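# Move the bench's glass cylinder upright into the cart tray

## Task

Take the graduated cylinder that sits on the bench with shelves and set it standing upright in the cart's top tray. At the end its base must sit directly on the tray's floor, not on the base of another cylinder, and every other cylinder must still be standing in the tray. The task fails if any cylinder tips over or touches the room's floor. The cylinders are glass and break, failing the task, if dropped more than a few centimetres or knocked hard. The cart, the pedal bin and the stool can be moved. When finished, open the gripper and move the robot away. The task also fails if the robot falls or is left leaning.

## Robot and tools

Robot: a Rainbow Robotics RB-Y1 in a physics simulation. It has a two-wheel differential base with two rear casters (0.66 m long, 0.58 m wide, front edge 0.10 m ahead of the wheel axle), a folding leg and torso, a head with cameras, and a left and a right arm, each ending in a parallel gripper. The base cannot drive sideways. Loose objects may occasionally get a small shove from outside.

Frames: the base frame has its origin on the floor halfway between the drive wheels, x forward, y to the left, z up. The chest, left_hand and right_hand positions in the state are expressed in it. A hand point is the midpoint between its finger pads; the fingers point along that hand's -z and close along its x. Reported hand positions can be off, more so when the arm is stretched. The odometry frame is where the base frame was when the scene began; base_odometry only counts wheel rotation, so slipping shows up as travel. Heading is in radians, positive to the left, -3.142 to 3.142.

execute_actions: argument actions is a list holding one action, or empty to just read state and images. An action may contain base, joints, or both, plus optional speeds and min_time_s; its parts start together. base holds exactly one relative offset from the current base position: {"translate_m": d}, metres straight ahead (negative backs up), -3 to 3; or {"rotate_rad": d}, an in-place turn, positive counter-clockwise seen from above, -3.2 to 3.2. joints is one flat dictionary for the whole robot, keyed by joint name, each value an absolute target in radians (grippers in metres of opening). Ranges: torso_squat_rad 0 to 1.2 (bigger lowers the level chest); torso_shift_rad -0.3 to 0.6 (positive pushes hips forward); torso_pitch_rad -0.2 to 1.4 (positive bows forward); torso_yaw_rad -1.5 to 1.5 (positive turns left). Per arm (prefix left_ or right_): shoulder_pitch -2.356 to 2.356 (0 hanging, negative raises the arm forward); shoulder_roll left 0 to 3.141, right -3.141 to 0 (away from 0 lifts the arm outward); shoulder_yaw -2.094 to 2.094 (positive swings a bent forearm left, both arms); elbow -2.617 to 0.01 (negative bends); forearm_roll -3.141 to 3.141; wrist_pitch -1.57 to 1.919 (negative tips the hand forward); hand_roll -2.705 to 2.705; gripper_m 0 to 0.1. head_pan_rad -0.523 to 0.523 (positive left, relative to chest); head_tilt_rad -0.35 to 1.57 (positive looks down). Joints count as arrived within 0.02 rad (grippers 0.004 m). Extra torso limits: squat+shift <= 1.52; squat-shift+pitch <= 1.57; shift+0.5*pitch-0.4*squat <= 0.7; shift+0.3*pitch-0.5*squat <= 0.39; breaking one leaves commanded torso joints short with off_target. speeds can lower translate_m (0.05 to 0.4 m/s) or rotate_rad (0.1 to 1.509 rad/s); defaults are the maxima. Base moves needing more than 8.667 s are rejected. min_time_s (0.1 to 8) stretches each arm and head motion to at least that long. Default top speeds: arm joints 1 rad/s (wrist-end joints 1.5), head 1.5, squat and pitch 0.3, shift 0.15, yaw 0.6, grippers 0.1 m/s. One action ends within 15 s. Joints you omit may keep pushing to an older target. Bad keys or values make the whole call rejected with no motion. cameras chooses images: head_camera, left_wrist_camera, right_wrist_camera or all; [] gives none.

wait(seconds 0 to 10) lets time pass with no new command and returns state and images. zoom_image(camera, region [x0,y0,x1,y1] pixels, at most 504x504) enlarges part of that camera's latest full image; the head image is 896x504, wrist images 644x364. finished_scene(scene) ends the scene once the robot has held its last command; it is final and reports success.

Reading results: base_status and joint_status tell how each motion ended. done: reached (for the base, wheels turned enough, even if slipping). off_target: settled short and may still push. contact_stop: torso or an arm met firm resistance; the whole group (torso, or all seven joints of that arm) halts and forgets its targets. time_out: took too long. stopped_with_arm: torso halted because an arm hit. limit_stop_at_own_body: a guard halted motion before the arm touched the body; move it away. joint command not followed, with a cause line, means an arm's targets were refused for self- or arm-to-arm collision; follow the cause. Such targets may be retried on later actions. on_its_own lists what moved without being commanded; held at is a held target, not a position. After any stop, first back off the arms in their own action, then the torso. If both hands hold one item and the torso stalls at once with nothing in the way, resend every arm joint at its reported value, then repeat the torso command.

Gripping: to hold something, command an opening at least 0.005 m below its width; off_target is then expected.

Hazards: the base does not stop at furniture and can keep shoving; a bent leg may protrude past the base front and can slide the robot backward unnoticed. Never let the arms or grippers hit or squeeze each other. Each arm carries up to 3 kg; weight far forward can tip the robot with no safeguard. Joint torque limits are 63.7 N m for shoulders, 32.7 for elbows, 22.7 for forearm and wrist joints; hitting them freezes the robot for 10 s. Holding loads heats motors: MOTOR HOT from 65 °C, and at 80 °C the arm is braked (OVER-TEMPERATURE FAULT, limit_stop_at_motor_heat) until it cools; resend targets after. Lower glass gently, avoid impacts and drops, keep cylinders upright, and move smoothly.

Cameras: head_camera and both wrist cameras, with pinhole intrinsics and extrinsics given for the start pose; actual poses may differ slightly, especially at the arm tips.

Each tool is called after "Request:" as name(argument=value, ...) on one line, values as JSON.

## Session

Request:
execute_actions(actions=[], cameras=["head_camera"])

Scene clock: 0.00 s.
base_odometry: x=+0.000 y=+0.000 heading=+0.000 (m, m, rad; odometry frame)
base_status: not commanded
joint_positions: torso_squat_rad=+0.350 torso_shift_rad=-0.001 torso_pitch_rad=+0.000 torso_yaw_rad=+0.000 left_shoulder_pitch_rad=-0.028 left_shoulder_roll_rad=+0.035 left_shoulder_yaw_rad=-0.041 left_elbow_rad=-0.202 left_forearm_roll_rad=-0.023 left_wrist_pitch_rad=+0.029 left_hand_roll_rad=+0.000 left_gripper_m=+0.099 right_shoulder_pitch_rad=+0.039 right_shoulder_roll_rad=-0.054 right_shoulder_yaw_rad=+0.033 right_elbow_rad=-0.164 right_forearm_roll_rad=-0.032 right_wrist_pitch_rad=-0.004 right_hand_roll_rad=-0.032 right_gripper_m=+0.100 head_pan_rad=-0.001 head_tilt_rad=+0.400
joint_status: not commanded
chest: x=-0.2285 y=+0.0006 z=+1.2475 quat_wxyz=(+1.000, +0.000, +0.000, +0.000) (m; base frame)
left_hand: x=-0.1165 y=+0.2421 z=+0.5703 quat_wxyz=(+0.994, +0.017, -0.099, -0.037) (m; base frame)
right_hand: x=-0.1758 y=-0.2588 z=+0.5652 quat_wxyz=(+0.997, -0.024, -0.066, -0.019) (m; base frame)
pictures: head_camera
camera_calibration (this result's frames):
head_camera: T_world_to_cam=[[-0.0661153, -0.997359, -0.0300733, 0.0345305], [-0.430623, 0.0557083, -0.900811, 1.27672], [0.900107, -0.0466071, -0.433169, 0.760016], [0, 0, 0, 1]] pos_world=[-0.132026, -0.00126262, 1.48034]
Images, in order (width x height): head_camera 896x504.

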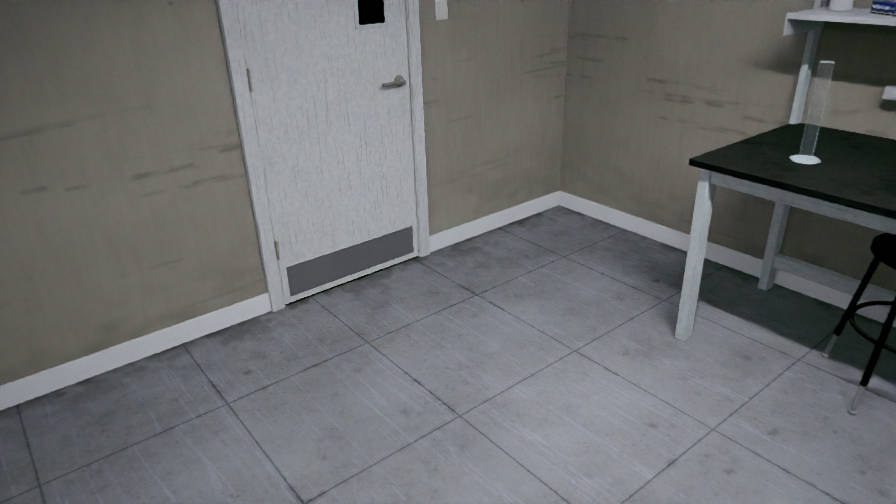

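Request:
execute_actions(actions=[{"base":{"rotate_rad":-0.53},"joints":{"right_shoulder_pitch_rad":-0.1,"right_shoulder_yaw_rad":0.03,"right_elbow_rad":-1.4,"right_wrist_pitch_rad":-0.07,"right_hand_roll_rad":1.57}}], cameras=[])

Request:
execute_actions(actions=[{"base":{"translate_m":1.3},"joints":{"head_tilt_rad":0.6}}], cameras=["head_camera"])

Scene clock: 10.00 s.
base_odometry: x=+0.000 y=+0.000 heading=-0.529 (m, m, rad; odometry frame)
base_status: done
joint_positions: torso_squat_rad=+0.350 torso_shift_rad=-0.001 torso_pitch_rad=+0.000 torso_yaw_rad=+0.000 left_shoulder_pitch_rad=-0.028 left_shoulder_roll_rad=+0.035 left_shoulder_yaw_rad=-0.041 left_elbow_rad=-0.202 left_forearm_roll_rad=-0.023 left_wrist_pitch_rad=+0.029 left_hand_roll_rad=+0.000 left_gripper_m=+0.099 right_shoulder_pitch_rad=-0.100 right_shoulder_roll_rad=-0.054 right_shoulder_yaw_rad=+0.030 right_elbow_rad=-1.400 right_forearm_roll_rad=-0.032 right_wrist_pitch_rad=-0.070 right_hand_roll_rad=+1.570 right_gripper_m=+0.100 head_pan_rad=-0.001 head_tilt_rad=+0.400
joint_status: all done
chest: x=-0.2285 y=+0.0007 z=+1.2475 quat_wxyz=(+1.000, +0.000, +0.000, +0.000) (m; base frame)
left_hand: x=-0.1165 y=+0.2422 z=+0.5703 quat_wxyz=(+0.994, +0.017, -0.099, -0.037) (m; base frame)
right_hand: x=+0.3116 y=-0.2068 z=+1.0036 quat_wxyz=(+0.481, -0.490, -0.506, +0.522) (m; base frame)
pictures: none
No camera images: the call's "cameras" was empty. Leave "cameras" out to get every camera's image.

Scene clock: 14.70 s.
base_odometry: x=+1.121 y=-0.657 heading=-0.530 (m, m, rad; odometry frame)
base_status: done
joint_positions: torso_squat_rad=+0.350 torso_shift_rad=-0.001 torso_pitch_rad=+0.000 torso_yaw_rad=+0.000 left_shoulder_pitch_rad=-0.028 left_shoulder_roll_rad=+0.035 left_shoulder_yaw_rad=-0.041 left_elbow_rad=-0.202 left_forearm_roll_rad=-0.023 left_wrist_pitch_rad=+0.029 left_hand_roll_rad=+0.000 left_gripper_m=+0.099 right_shoulder_pitch_rad=-0.100 right_shoulder_roll_rad=-0.054 right_shoulder_yaw_rad=+0.030 right_elbow_rad=-1.400 right_forearm_roll_rad=-0.032 right_wrist_pitch_rad=-0.070 right_hand_roll_rad=+1.570 right_gripper_m=+0.100 head_pan_rad=-0.001 head_tilt_rad=+0.600
joint_status: all done
chest: x=-0.2284 y=+0.0007 z=+1.2475 quat_wxyz=(+1.000, +0.000, +0.000, +0.000) (m; base frame)
left_hand: x=-0.1164 y=+0.2422 z=+0.5703 quat_wxyz=(+0.994, +0.017, -0.099, -0.037) (m; base frame)
right_hand: x=+0.3116 y=-0.2067 z=+1.0036 quat_wxyz=(+0.481, -0.490, -0.506, +0.522) (m; base frame)
pictures: head_camera
camera_calibration (this result's frames):
head_camera: T_world_to_cam=[[-0.0708589, -0.997353, -0.0163369, 0.0137483], [-0.600805, 0.0557478, -0.79745, 1.09199], [0.796249, -0.0466912, -0.603164, 0.9846], [0, 0, 0, 1]] pos_world=[-0.126938, -0.00119223, 1.46491]
Images, in order (width x height): head_camera 896x504.

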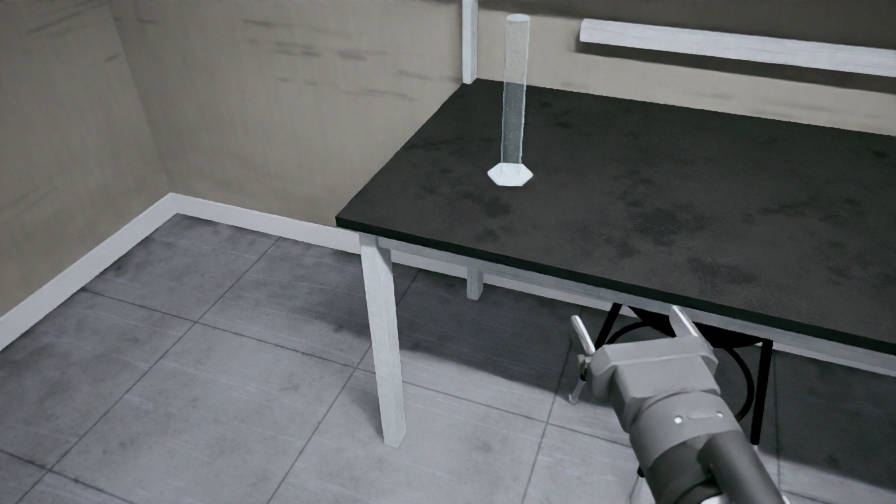

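Request:
execute_actions(actions=[{"base":{"translate_m":0.55},"joints":{"head_tilt_rad":0.7}}], cameras=["right_wrist_camera"])

Scene clock: 23.00 s.
base_odometry: x=+1.596 y=-0.935 heading=-0.531 (m, m, rad; odometry frame)
base_status: done
joint_positions: torso_squat_rad=+0.350 torso_shift_rad=-0.001 torso_pitch_rad=+0.000 torso_yaw_rad=+0.000 left_shoulder_pitch_rad=-0.028 left_shoulder_roll_rad=+0.035 left_shoulder_yaw_rad=-0.041 left_elbow_rad=-0.202 left_forearm_roll_rad=-0.023 left_wrist_pitch_rad=+0.029 left_hand_roll_rad=+0.000 left_gripper_m=+0.099 right_shoulder_pitch_rad=-0.100 right_shoulder_roll_rad=-0.054 right_shoulder_yaw_rad=+0.030 right_elbow_rad=-1.400 right_forearm_roll_rad=-0.032 right_wrist_pitch_rad=-0.070 right_hand_roll_rad=+1.570 right_gripper_m=+0.100 head_pan_rad=-0.001 head_tilt_rad=+0.700
joint_status: all done
chest: x=-0.2284 y=+0.0007 z=+1.2475 quat_wxyz=(+1.000, +0.000, +0.000, +0.000) (m; base frame)
left_hand: x=-0.1164 y=+0.2422 z=+0.5703 quat_wxyz=(+0.994, +0.017, -0.099, -0.037) (m; base frame)
right_hand: x=+0.3116 y=-0.2067 z=+1.0036 quat_wxyz=(+0.481, -0.490, -0.506, +0.522) (m; base frame)
pictures: right_wrist_camera
camera_calibration (this result's frames):
right_wrist_camera: T_world_to_cam=[[0.0584947, -0.997916, 0.0272443, -0.246058], [-0.677748, -0.0597355, -0.732864, 0.964702], [0.732964, 0.0244039, -0.679829, 0.550048], [0, 0, 0, 1]] pos_world=[0.265052, -0.201342, 1.08764]
Images, in order (width x height): right_wrist_camera 644x364.

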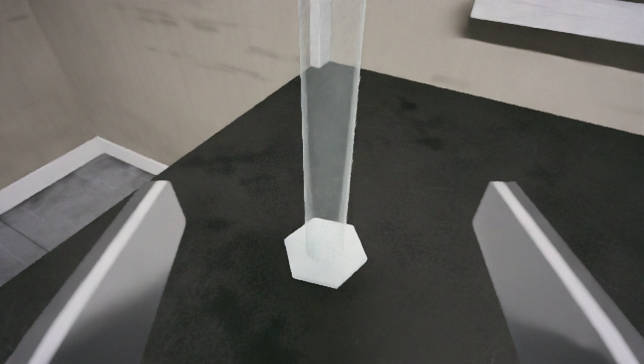

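Request:
execute_actions(actions=[{"joints":{"torso_shift_rad":0.29,"torso_squat_rad":0.45}}], cameras=["right_wrist_camera"])

Request:
execute_actions(actions=[{"joints":{"right_gripper_m":0.02}}], cameras=[])

Request:
execute_actions(actions=[{"joints":{"torso_squat_rad":0.25,"torso_shift_rad":0.0,"head_tilt_rad":0.4}}], cameras=[])

Request:
execute_actions(actions=[{"base":{"rotate_rad":2.2}}], cameras=["head_camera"])

Scene clock: 34.10 s.
base_odometry: x=+1.596 y=-0.935 heading=-0.531 (m, m, rad; odometry frame)
base_status: not commanded
joint_positions: torso_squat_rad=+0.450 torso_shift_rad=+0.290 torso_pitch_rad=+0.000 torso_yaw_rad=+0.000 left_shoulder_pitch_rad=-0.028 left_shoulder_roll_rad=+0.035 left_shoulder_yaw_rad=-0.041 left_elbow_rad=-0.202 left_forearm_roll_rad=-0.023 left_wrist_pitch_rad=+0.029 left_hand_roll_rad=+0.000 left_gripper_m=+0.099 right_shoulder_pitch_rad=-0.100 right_shoulder_roll_rad=-0.054 right_shoulder_yaw_rad=+0.030 right_elbow_rad=-1.400 right_forearm_roll_rad=-0.032 right_wrist_pitch_rad=-0.070 right_hand_roll_rad=+1.570 right_gripper_m=+0.100 head_pan_rad=-0.001 head_tilt_rad=+0.700
joint_status: all done
chest: x=-0.0477 y=+0.0007 z=+1.1939 quat_wxyz=(+1.000, +0.000, +0.000, +0.000) (m; base frame)
left_hand: x=+0.0641 y=+0.2421 z=+0.5167 quat_wxyz=(+0.994, +0.017, -0.099, -0.037) (m; base frame)
right_hand: x=+0.4923 y=-0.2068 z=+0.9500 quat_wxyz=(+0.481, -0.490, -0.506, +0.522) (m; base frame)
pictures: right_wrist_camera
camera_calibration (this result's frames):
right_wrist_camera: T_world_to_cam=[[0.0584923, -0.997916, 0.0272326, -0.255202], [-0.677896, -0.0597302, -0.732727, 1.04776], [0.732827, 0.024398, -0.679977, 0.381363], [0, 0, 0, 1]] pos_world=[0.44573, -0.201391, 1.03399]
Images, in order (width x height): right_wrist_camera 644x364.

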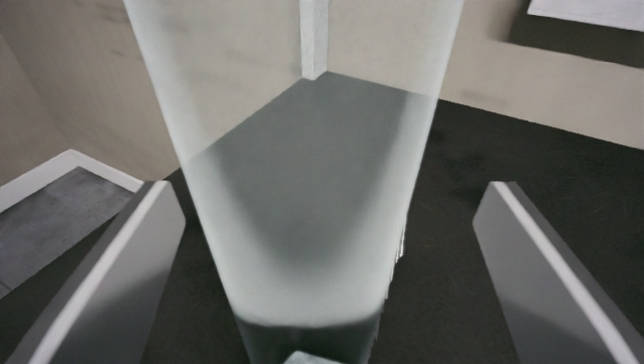

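Scene clock: 35.37 s.
base_odometry: x=+1.596 y=-0.935 heading=-0.531 (m, m, rad; odometry frame)
base_status: not commanded
joint_positions: torso_squat_rad=+0.450 torso_shift_rad=+0.290 torso_pitch_rad=+0.000 torso_yaw_rad=+0.000 left_shoulder_pitch_rad=-0.028 left_shoulder_roll_rad=+0.035 left_shoulder_yaw_rad=-0.041 left_elbow_rad=-0.202 left_forearm_roll_rad=-0.023 left_wrist_pitch_rad=+0.029 left_hand_roll_rad=+0.000 left_gripper_m=+0.099 right_shoulder_pitch_rad=-0.100 right_shoulder_roll_rad=-0.054 right_shoulder_yaw_rad=+0.030 right_elbow_rad=-1.400 right_forearm_roll_rad=-0.032 right_wrist_pitch_rad=-0.070 right_hand_roll_rad=+1.570 right_gripper_m=+0.042 head_pan_rad=-0.001 head_tilt_rad=+0.700
joint_status: right_gripper_m off_target (ended at +0.042, target +0.020)
chest: x=-0.0477 y=+0.0007 z=+1.1939 quat_wxyz=(+1.000, +0.000, +0.000, +0.000) (m; base frame)
left_hand: x=+0.0641 y=+0.2421 z=+0.5167 quat_wxyz=(+0.994, +0.017, -0.099, -0.037) (m; base frame)
right_hand: x=+0.4923 y=-0.2068 z=+0.9500 quat_wxyz=(+0.481, -0.490, -0.506, +0.522) (m; base frame)
pictures: none
No camera images: the call's "cameras" was empty. Leave "cameras" out to get every camera's image.

Scene clock: 38.07 s.
base_odometry: x=+1.596 y=-0.935 heading=-0.531 (m, m, rad; odometry frame)
base_status: not commanded
joint_positions: torso_squat_rad=+0.250 torso_shift_rad=+0.000 torso_pitch_rad=+0.000 torso_yaw_rad=+0.000 left_shoulder_pitch_rad=-0.028 left_shoulder_roll_rad=+0.035 left_shoulder_yaw_rad=-0.041 left_elbow_rad=-0.202 left_forearm_roll_rad=-0.023 left_wrist_pitch_rad=+0.029 left_hand_roll_rad=+0.000 left_gripper_m=+0.099 right_shoulder_pitch_rad=-0.100 right_shoulder_roll_rad=-0.054 right_shoulder_yaw_rad=+0.030 right_elbow_rad=-1.400 right_forearm_roll_rad=-0.032 right_wrist_pitch_rad=-0.070 right_hand_roll_rad=+1.570 right_gripper_m=+0.042 head_pan_rad=-0.001 head_tilt_rad=+0.400
joint_status: all done
chest: x=-0.2282 y=+0.0007 z=+1.2682 quat_wxyz=(+1.000, +0.000, +0.000, +0.000) (m; base frame)
left_hand: x=-0.1160 y=+0.2422 z=+0.5910 quat_wxyz=(+0.994, +0.017, -0.099, -0.037) (m; base frame)
right_hand: x=+0.3119 y=-0.2068 z=+1.0242 quat_wxyz=(+0.481, -0.490, -0.506, +0.522) (m; base frame)
pictures: none
No camera images: the call's "cameras" was empty. Leave "cameras" out to get every camera's image.

Scene clock: 42.60 s.
base_odometry: x=+1.596 y=-0.935 heading=+1.668 (m, m, rad; odometry frame)
base_status: done
joint_positions: torso_squat_rad=+0.250 torso_shift_rad=+0.000 torso_pitch_rad=+0.000 torso_yaw_rad=+0.000 left_shoulder_pitch_rad=-0.028 left_shoulder_roll_rad=+0.035 left_shoulder_yaw_rad=-0.041 left_elbow_rad=-0.202 left_forearm_roll_rad=-0.023 left_wrist_pitch_rad=+0.029 left_hand_roll_rad=+0.000 left_gripper_m=+0.099 right_shoulder_pitch_rad=-0.100 right_shoulder_roll_rad=-0.054 right_shoulder_yaw_rad=+0.030 right_elbow_rad=-1.400 right_forearm_roll_rad=-0.032 right_wrist_pitch_rad=-0.070 right_hand_roll_rad=+1.570 right_gripper_m=+0.042 head_pan_rad=-0.001 head_tilt_rad=+0.400
joint_status: not commanded
chest: x=-0.2282 y=+0.0006 z=+1.2682 quat_wxyz=(+1.000, +0.000, +0.000, +0.000) (m; base frame)
left_hand: x=-0.1161 y=+0.2421 z=+0.5910 quat_wxyz=(+0.994, +0.017, -0.099, -0.037) (m; base frame)
right_hand: x=+0.3118 y=-0.2068 z=+1.0241 quat_wxyz=(+0.481, -0.490, -0.505, +0.522) (m; base frame)
pictures: head_camera
camera_calibration (this result's frames):
head_camera: T_world_to_cam=[[-0.0660946, -0.997359, -0.0301132, 0.0352318], [-0.430181, 0.0557125, -0.901022, 1.29588], [0.90032, -0.0465985, -0.432727, 0.768154], [0, 0, 0, 1]] pos_world=[-0.13179, -0.00126328, 1.50108]
Images, in order (width x height): head_camera 896x504.

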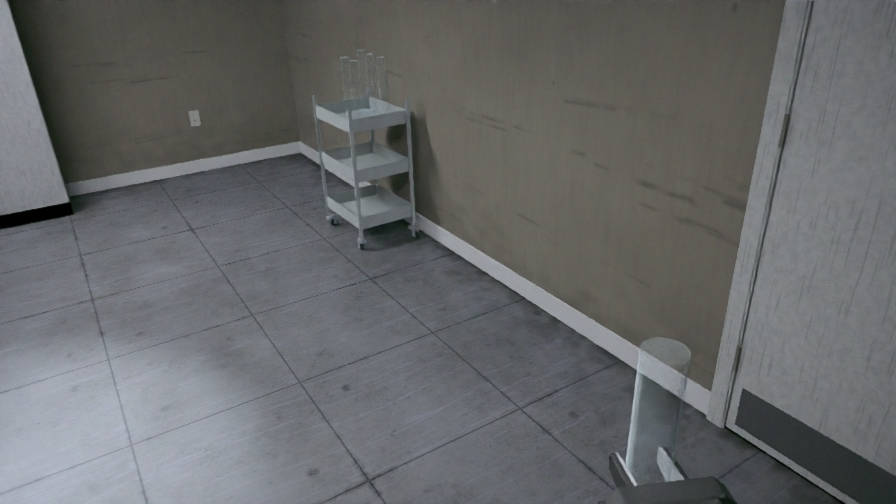

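Request:
execute_actions(actions=[{"base":{"rotate_rad":0.405}}], cameras=[])

Request:
execute_actions(actions=[{"base":{"translate_m":3.0}}], cameras=[])

Request:
execute_actions(actions=[{"base":{"translate_m":0.25}}], cameras=[])

Request:
execute_actions(actions=[{"base":{"rotate_rad":-1.48},"joints":{"head_tilt_rad":0.7}}], cameras=["head_camera"])

Scene clock: 56.77 s.
base_odometry: x=+1.596 y=-0.936 heading=+2.073 (m, m, rad; odometry frame)
base_status: done
joint_positions: torso_squat_rad=+0.250 torso_shift_rad=+0.000 torso_pitch_rad=+0.000 torso_yaw_rad=+0.000 left_shoulder_pitch_rad=-0.028 left_shoulder_roll_rad=+0.035 left_shoulder_yaw_rad=-0.041 left_elbow_rad=-0.202 left_forearm_roll_rad=-0.023 left_wrist_pitch_rad=+0.029 left_hand_roll_rad=+0.000 left_gripper_m=+0.099 right_shoulder_pitch_rad=-0.100 right_shoulder_roll_rad=-0.054 right_shoulder_yaw_rad=+0.030 right_elbow_rad=-1.400 right_forearm_roll_rad=-0.032 right_wrist_pitch_rad=-0.070 right_hand_roll_rad=+1.570 right_gripper_m=+0.042 head_pan_rad=-0.001 head_tilt_rad=+0.400
joint_status: not commanded
chest: x=-0.2282 y=+0.0007 z=+1.2682 quat_wxyz=(+1.000, +0.000, +0.000, +0.000) (m; base frame)
left_hand: x=-0.1161 y=+0.2421 z=+0.5910 quat_wxyz=(+0.994, +0.017, -0.099, -0.037) (m; base frame)
right_hand: x=+0.3118 y=-0.2068 z=+1.0241 quat_wxyz=(+0.481, -0.490, -0.505, +0.522) (m; base frame)
pictures: none
No camera images: the call's "cameras" was empty. Leave "cameras" out to get every camera's image.

Scene clock: 65.80 s.
base_odometry: x=+0.151 y=+1.694 heading=+2.074 (m, m, rad; odometry frame)
base_status: done
joint_positions: torso_squat_rad=+0.250 torso_shift_rad=+0.000 torso_pitch_rad=+0.000 torso_yaw_rad=+0.000 left_shoulder_pitch_rad=-0.028 left_shoulder_roll_rad=+0.035 left_shoulder_yaw_rad=-0.041 left_elbow_rad=-0.202 left_forearm_roll_rad=-0.023 left_wrist_pitch_rad=+0.029 left_hand_roll_rad=+0.000 left_gripper_m=+0.099 right_shoulder_pitch_rad=-0.100 right_shoulder_roll_rad=-0.054 right_shoulder_yaw_rad=+0.030 right_elbow_rad=-1.400 right_forearm_roll_rad=-0.032 right_wrist_pitch_rad=-0.070 right_hand_roll_rad=+1.570 right_gripper_m=+0.042 head_pan_rad=-0.001 head_tilt_rad=+0.400
joint_status: not commanded
chest: x=-0.2280 y=+0.0007 z=+1.2682 quat_wxyz=(+1.000, +0.000, +0.000, +0.000) (m; base frame)
left_hand: x=-0.1160 y=+0.2421 z=+0.5910 quat_wxyz=(+0.994, +0.017, -0.099, -0.037) (m; base frame)
right_hand: x=+0.3119 y=-0.2068 z=+1.0240 quat_wxyz=(+0.481, -0.490, -0.505, +0.522) (m; base frame)
pictures: none
No camera images: the call's "cameras" was empty. Leave "cameras" out to get every camera's image.

Scene clock: 67.93 s.
base_odometry: x=+0.031 y=+1.913 heading=+2.074 (m, m, rad; odometry frame)
base_status: done
joint_positions: torso_squat_rad=+0.250 torso_shift_rad=+0.000 torso_pitch_rad=+0.000 torso_yaw_rad=+0.000 left_shoulder_pitch_rad=-0.028 left_shoulder_roll_rad=+0.035 left_shoulder_yaw_rad=-0.041 left_elbow_rad=-0.202 left_forearm_roll_rad=-0.023 left_wrist_pitch_rad=+0.029 left_hand_roll_rad=+0.000 left_gripper_m=+0.099 right_shoulder_pitch_rad=-0.100 right_shoulder_roll_rad=-0.054 right_shoulder_yaw_rad=+0.030 right_elbow_rad=-1.400 right_forearm_roll_rad=-0.032 right_wrist_pitch_rad=-0.070 right_hand_roll_rad=+1.570 right_gripper_m=+0.042 head_pan_rad=-0.001 head_tilt_rad=+0.400
joint_status: not commanded
chest: x=-0.2280 y=+0.0007 z=+1.2682 quat_wxyz=(+1.000, +0.000, +0.000, +0.000) (m; base frame)
left_hand: x=-0.1160 y=+0.2421 z=+0.5910 quat_wxyz=(+0.994, +0.017, -0.099, -0.037) (m; base frame)
right_hand: x=+0.3120 y=-0.2068 z=+1.0240 quat_wxyz=(+0.481, -0.490, -0.505, +0.522) (m; base frame)
pictures: none
No camera images: the call's "cameras" was empty. Leave "cameras" out to get every camera's image.

Scene clock: 71.83 s.
base_odometry: x=+0.030 y=+1.912 heading=+0.595 (m, m, rad; odometry frame)
base_status: done
joint_positions: torso_squat_rad=+0.250 torso_shift_rad=+0.000 torso_pitch_rad=+0.000 torso_yaw_rad=+0.000 left_shoulder_pitch_rad=-0.028 left_shoulder_roll_rad=+0.035 left_shoulder_yaw_rad=-0.041 left_elbow_rad=-0.202 left_forearm_roll_rad=-0.023 left_wrist_pitch_rad=+0.029 left_hand_roll_rad=+0.000 left_gripper_m=+0.099 right_shoulder_pitch_rad=-0.100 right_shoulder_roll_rad=-0.054 right_shoulder_yaw_rad=+0.030 right_elbow_rad=-1.400 right_forearm_roll_rad=-0.032 right_wrist_pitch_rad=-0.070 right_hand_roll_rad=+1.570 right_gripper_m=+0.042 head_pan_rad=-0.001 head_tilt_rad=+0.700
joint_status: all done
chest: x=-0.2280 y=+0.0007 z=+1.2682 quat_wxyz=(+1.000, +0.000, +0.000, +0.000) (m; base frame)
left_hand: x=-0.1161 y=+0.2422 z=+0.5910 quat_wxyz=(+0.994, +0.017, -0.099, -0.037) (m; base frame)
right_hand: x=+0.3119 y=-0.2068 z=+1.0240 quat_wxyz=(+0.481, -0.490, -0.505, +0.522) (m; base frame)
pictures: head_camera
camera_calibration (this result's frames):
head_camera: T_world_to_cam=[[-0.0721664, -0.99735, -0.00925067, 0.00343628], [-0.677468, 0.0558231, -0.733431, 0.998973], [0.732004, -0.046662, -0.679701, 1.09589], [0, 0, 0, 1]] pos_world=[-0.125172, -0.0012023, 1.47758]
Images, in order (width x height): head_camera 896x504.

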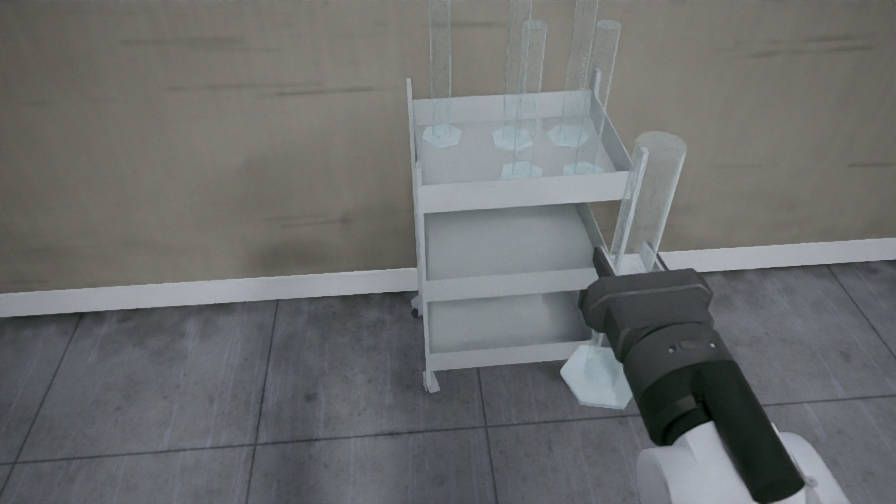

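Request:
execute_actions(actions=[{"base":{"rotate_rad":0.11}}], cameras=[])

Request:
execute_actions(actions=[{"base":{"translate_m":0.52},"joints":{"head_tilt_rad":0.9}}], cameras=[])

Request:
execute_actions(actions=[{"joints":{"torso_shift_rad":0.3}}], cameras=["head_camera"])

Scene clock: 81.50 s.
base_odometry: x=+0.031 y=+1.913 heading=+0.704 (m, m, rad; odometry frame)
base_status: done
joint_positions: torso_squat_rad=+0.250 torso_shift_rad=+0.000 torso_pitch_rad=+0.000 torso_yaw_rad=+0.000 left_shoulder_pitch_rad=-0.028 left_shoulder_roll_rad=+0.035 left_shoulder_yaw_rad=-0.041 left_elbow_rad=-0.202 left_forearm_roll_rad=-0.023 left_wrist_pitch_rad=+0.029 left_hand_roll_rad=+0.000 left_gripper_m=+0.099 right_shoulder_pitch_rad=-0.100 right_shoulder_roll_rad=-0.054 right_shoulder_yaw_rad=+0.030 right_elbow_rad=-1.400 right_forearm_roll_rad=-0.032 right_wrist_pitch_rad=-0.070 right_hand_roll_rad=+1.570 right_gripper_m=+0.042 head_pan_rad=-0.001 head_tilt_rad=+0.700
joint_status: not commanded
chest: x=-0.2280 y=+0.0007 z=+1.2682 quat_wxyz=(+1.000, +0.000, +0.000, +0.000) (m; base frame)
left_hand: x=-0.1161 y=+0.2422 z=+0.5910 quat_wxyz=(+0.994, +0.017, -0.099, -0.037) (m; base frame)
right_hand: x=+0.3119 y=-0.2068 z=+1.0239 quat_wxyz=(+0.481, -0.490, -0.505, +0.522) (m; base frame)
pictures: none
No camera images: the call's "cameras" was empty. Leave "cameras" out to get every camera's image.

Scene clock: 84.40 s.
base_odometry: x=+0.427 y=+2.249 heading=+0.703 (m, m, rad; odometry frame)
base_status: done
joint_positions: torso_squat_rad=+0.250 torso_shift_rad=+0.000 torso_pitch_rad=+0.000 torso_yaw_rad=+0.000 left_shoulder_pitch_rad=-0.028 left_shoulder_roll_rad=+0.035 left_shoulder_yaw_rad=-0.041 left_elbow_rad=-0.202 left_forearm_roll_rad=-0.023 left_wrist_pitch_rad=+0.029 left_hand_roll_rad=+0.000 left_gripper_m=+0.099 right_shoulder_pitch_rad=-0.100 right_shoulder_roll_rad=-0.054 right_shoulder_yaw_rad=+0.030 right_elbow_rad=-1.400 right_forearm_roll_rad=-0.032 right_wrist_pitch_rad=-0.070 right_hand_roll_rad=+1.570 right_gripper_m=+0.042 head_pan_rad=-0.001 head_tilt_rad=+0.900
joint_status: all done
chest: x=-0.2280 y=+0.0007 z=+1.2682 quat_wxyz=(+1.000, +0.000, +0.000, +0.000) (m; base frame)
left_hand: x=-0.1160 y=+0.2422 z=+0.5910 quat_wxyz=(+0.994, +0.017, -0.099, -0.037) (m; base frame)
right_hand: x=+0.3119 y=-0.2068 z=+1.0240 quat_wxyz=(+0.481, -0.490, -0.505, +0.522) (m; base frame)
pictures: none
No camera images: the call's "cameras" was empty. Leave "cameras" out to get every camera's image.

Scene clock: 87.20 s.
base_odometry: x=+0.427 y=+2.249 heading=+0.703 (m, m, rad; odometry frame)
base_status: not commanded
joint_positions: torso_squat_rad=+0.250 torso_shift_rad=+0.300 torso_pitch_rad=+0.000 torso_yaw_rad=+0.000 left_shoulder_pitch_rad=-0.028 left_shoulder_roll_rad=+0.035 left_shoulder_yaw_rad=-0.041 left_elbow_rad=-0.202 left_forearm_roll_rad=-0.023 left_wrist_pitch_rad=+0.029 left_hand_roll_rad=+0.000 left_gripper_m=+0.099 right_shoulder_pitch_rad=-0.100 right_shoulder_roll_rad=-0.054 right_shoulder_yaw_rad=+0.030 right_elbow_rad=-1.400 right_forearm_roll_rad=-0.032 right_wrist_pitch_rad=-0.070 right_hand_roll_rad=+1.570 right_gripper_m=+0.042 head_pan_rad=-0.001 head_tilt_rad=+0.900
joint_status: all done
chest: x=-0.0275 y=+0.0006 z=+1.2379 quat_wxyz=(+1.000, +0.000, +0.000, +0.000) (m; base frame)
left_hand: x=+0.0843 y=+0.2421 z=+0.5607 quat_wxyz=(+0.994, +0.017, -0.099, -0.037) (m; base frame)
right_hand: x=+0.5124 y=-0.2069 z=+0.9936 quat_wxyz=(+0.481, -0.490, -0.505, +0.522) (m; base frame)
pictures: head_camera
camera_calibration (this result's frames):
head_camera: T_world_to_cam=[[-0.0726579, -0.997343, 0.00517975, -0.00318369], [-0.809723, 0.0559557, -0.584139, 0.897171], [0.582297, -0.0466365, -0.811637, 1.11741], [0, 0, 0, 1]] pos_world=[0.0755627, -0.00126495, 1.43102]
Images, in order (width x height): head_camera 896x504.

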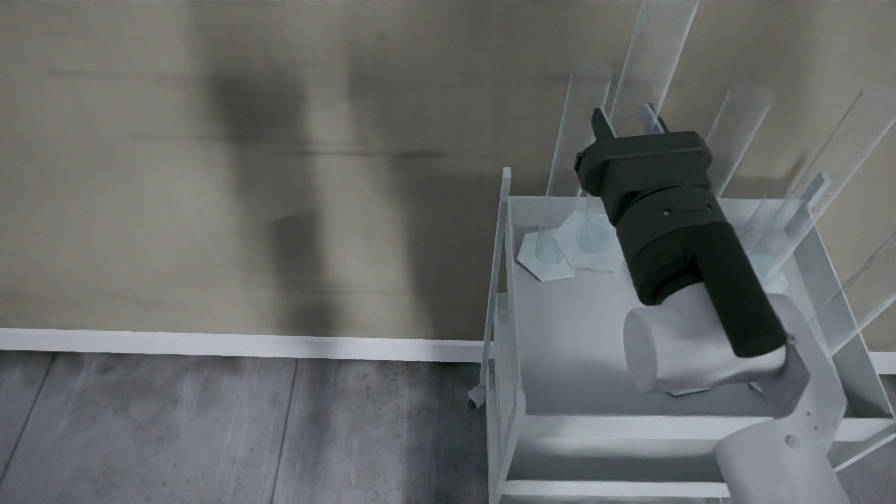

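Request:
execute_actions(actions=[{"joints":{"torso_squat_rad":0.73,"torso_shift_rad":0.26}}], cameras=["head_camera"])

Scene clock: 95.30 s.
base_odometry: x=+0.427 y=+2.249 heading=+0.703 (m, m, rad; odometry frame)
base_status: not commanded
joint_positions: torso_squat_rad=+0.730 torso_shift_rad=+0.260 torso_pitch_rad=+0.000 torso_yaw_rad=+0.000 left_shoulder_pitch_rad=-0.028 left_shoulder_roll_rad=+0.035 left_shoulder_yaw_rad=-0.041 left_elbow_rad=-0.202 left_forearm_roll_rad=-0.023 left_wrist_pitch_rad=+0.029 left_hand_roll_rad=+0.000 left_gripper_m=+0.099 right_shoulder_pitch_rad=-0.100 right_shoulder_roll_rad=-0.054 right_shoulder_yaw_rad=+0.030 right_elbow_rad=-1.400 right_forearm_roll_rad=-0.032 right_wrist_pitch_rad=-0.070 right_hand_roll_rad=+1.570 right_gripper_m=+0.042 head_pan_rad=-0.001 head_tilt_rad=+0.900
joint_status: all done
chest: x=-0.0941 y=+0.0005 z=+1.0940 quat_wxyz=(+1.000, +0.000, +0.000, +0.000) (m; base frame)
left_hand: x=+0.0181 y=+0.2420 z=+0.4169 quat_wxyz=(+0.994, +0.017, -0.099, -0.037) (m; base frame)
right_hand: x=+0.4459 y=-0.2070 z=+0.8500 quat_wxyz=(+0.481, -0.490, -0.505, +0.522) (m; base frame)
pictures: head_camera
camera_calibration (this result's frames):
head_camera: T_world_to_cam=[[-0.0726597, -0.997344, 0.00514831, -0.00735636], [-0.809469, 0.0559553, -0.584491, 0.759668], [0.58265, -0.0466363, -0.811384, 1.03917], [0, 0, 0, 1]] pos_world=[0.00892382, -0.00138143, 1.28722]
Images, in order (width x height): head_camera 896x504.

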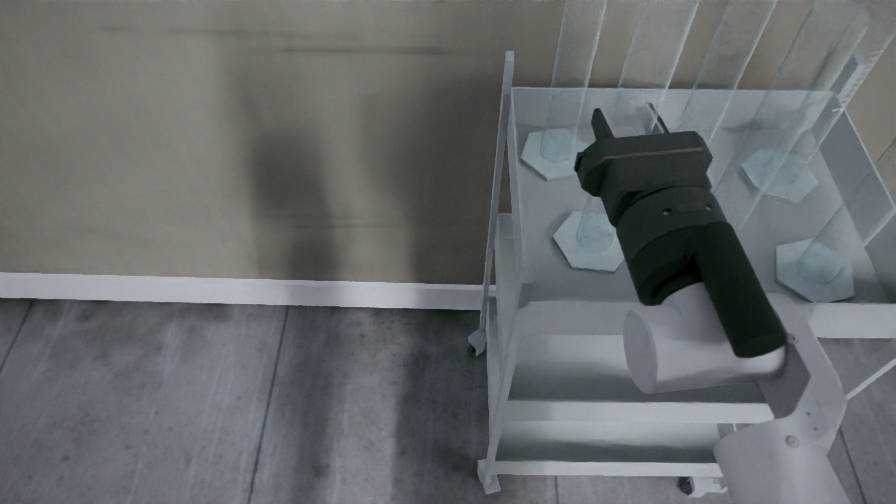

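Request:
execute_actions(actions=[{"joints":{"right_gripper_m":0.09}}], cameras=[])

Request:
execute_actions(actions=[{"base":{"translate_m":-0.4},"joints":{"head_tilt_rad":0.6}}], cameras=["head_camera"])

Scene clock: 101.47 s.
base_odometry: x=+0.427 y=+2.249 heading=+0.703 (m, m, rad; odometry frame)
base_status: not commanded
joint_positions: torso_squat_rad=+0.730 torso_shift_rad=+0.260 torso_pitch_rad=+0.000 torso_yaw_rad=+0.000 left_shoulder_pitch_rad=-0.028 left_shoulder_roll_rad=+0.035 left_shoulder_yaw_rad=-0.041 left_elbow_rad=-0.202 left_forearm_roll_rad=-0.023 left_wrist_pitch_rad=+0.029 left_hand_roll_rad=+0.000 left_gripper_m=+0.099 right_shoulder_pitch_rad=-0.100 right_shoulder_roll_rad=-0.054 right_shoulder_yaw_rad=+0.030 right_elbow_rad=-1.400 right_forearm_roll_rad=-0.032 right_wrist_pitch_rad=-0.070 right_hand_roll_rad=+1.570 right_gripper_m=+0.090 head_pan_rad=-0.001 head_tilt_rad=+0.900
joint_status: all done
chest: x=-0.0941 y=+0.0005 z=+1.0940 quat_wxyz=(+1.000, +0.000, +0.000, +0.000) (m; base frame)
left_hand: x=+0.0181 y=+0.2420 z=+0.4169 quat_wxyz=(+0.994, +0.017, -0.099, -0.037) (m; base frame)
right_hand: x=+0.4459 y=-0.2070 z=+0.8500 quat_wxyz=(+0.481, -0.490, -0.505, +0.522) (m; base frame)
pictures: none
No camera images: the call's "cameras" was empty. Leave "cameras" out to get every camera's image.

Scene clock: 104.00 s.
base_odometry: x=+0.122 y=+1.990 heading=+0.701 (m, m, rad; odometry frame)
base_status: done
joint_positions: torso_squat_rad=+0.730 torso_shift_rad=+0.260 torso_pitch_rad=+0.000 torso_yaw_rad=+0.000 left_shoulder_pitch_rad=-0.028 left_shoulder_roll_rad=+0.035 left_shoulder_yaw_rad=-0.041 left_elbow_rad=-0.202 left_forearm_roll_rad=-0.023 left_wrist_pitch_rad=+0.029 left_hand_roll_rad=+0.000 left_gripper_m=+0.099 right_shoulder_pitch_rad=-0.100 right_shoulder_roll_rad=-0.054 right_shoulder_yaw_rad=+0.030 right_elbow_rad=-1.400 right_forearm_roll_rad=-0.032 right_wrist_pitch_rad=-0.070 right_hand_roll_rad=+1.570 right_gripper_m=+0.090 head_pan_rad=-0.001 head_tilt_rad=+0.600
joint_status: all done
chest: x=-0.0941 y=+0.0005 z=+1.0940 quat_wxyz=(+1.000, +0.000, +0.000, +0.000) (m; base frame)
left_hand: x=+0.0180 y=+0.2420 z=+0.4169 quat_wxyz=(+0.994, +0.017, -0.099, -0.037) (m; base frame)
right_hand: x=+0.4460 y=-0.2069 z=+0.8502 quat_wxyz=(+0.481, -0.490, -0.506, +0.522) (m; base frame)
pictures: head_camera
camera_calibration (this result's frames):
head_camera: T_world_to_cam=[[-0.0708393, -0.997353, -0.0164046, 0.0206731], [-0.60063, 0.0557799, -0.797579, 1.05051], [0.796383, -0.0466468, -0.602992, 0.784892], [0, 0, 0, 1]] pos_world=[0.00735508, -0.00136596, 1.31148]
Images, in order (width x height): head_camera 896x504.

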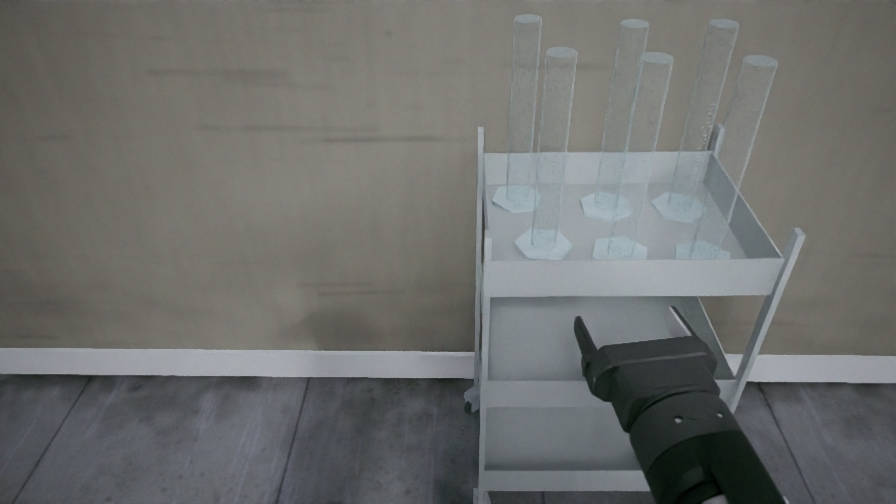

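Request:
finished_scene(scene=2)

The scene is finished: the task was done.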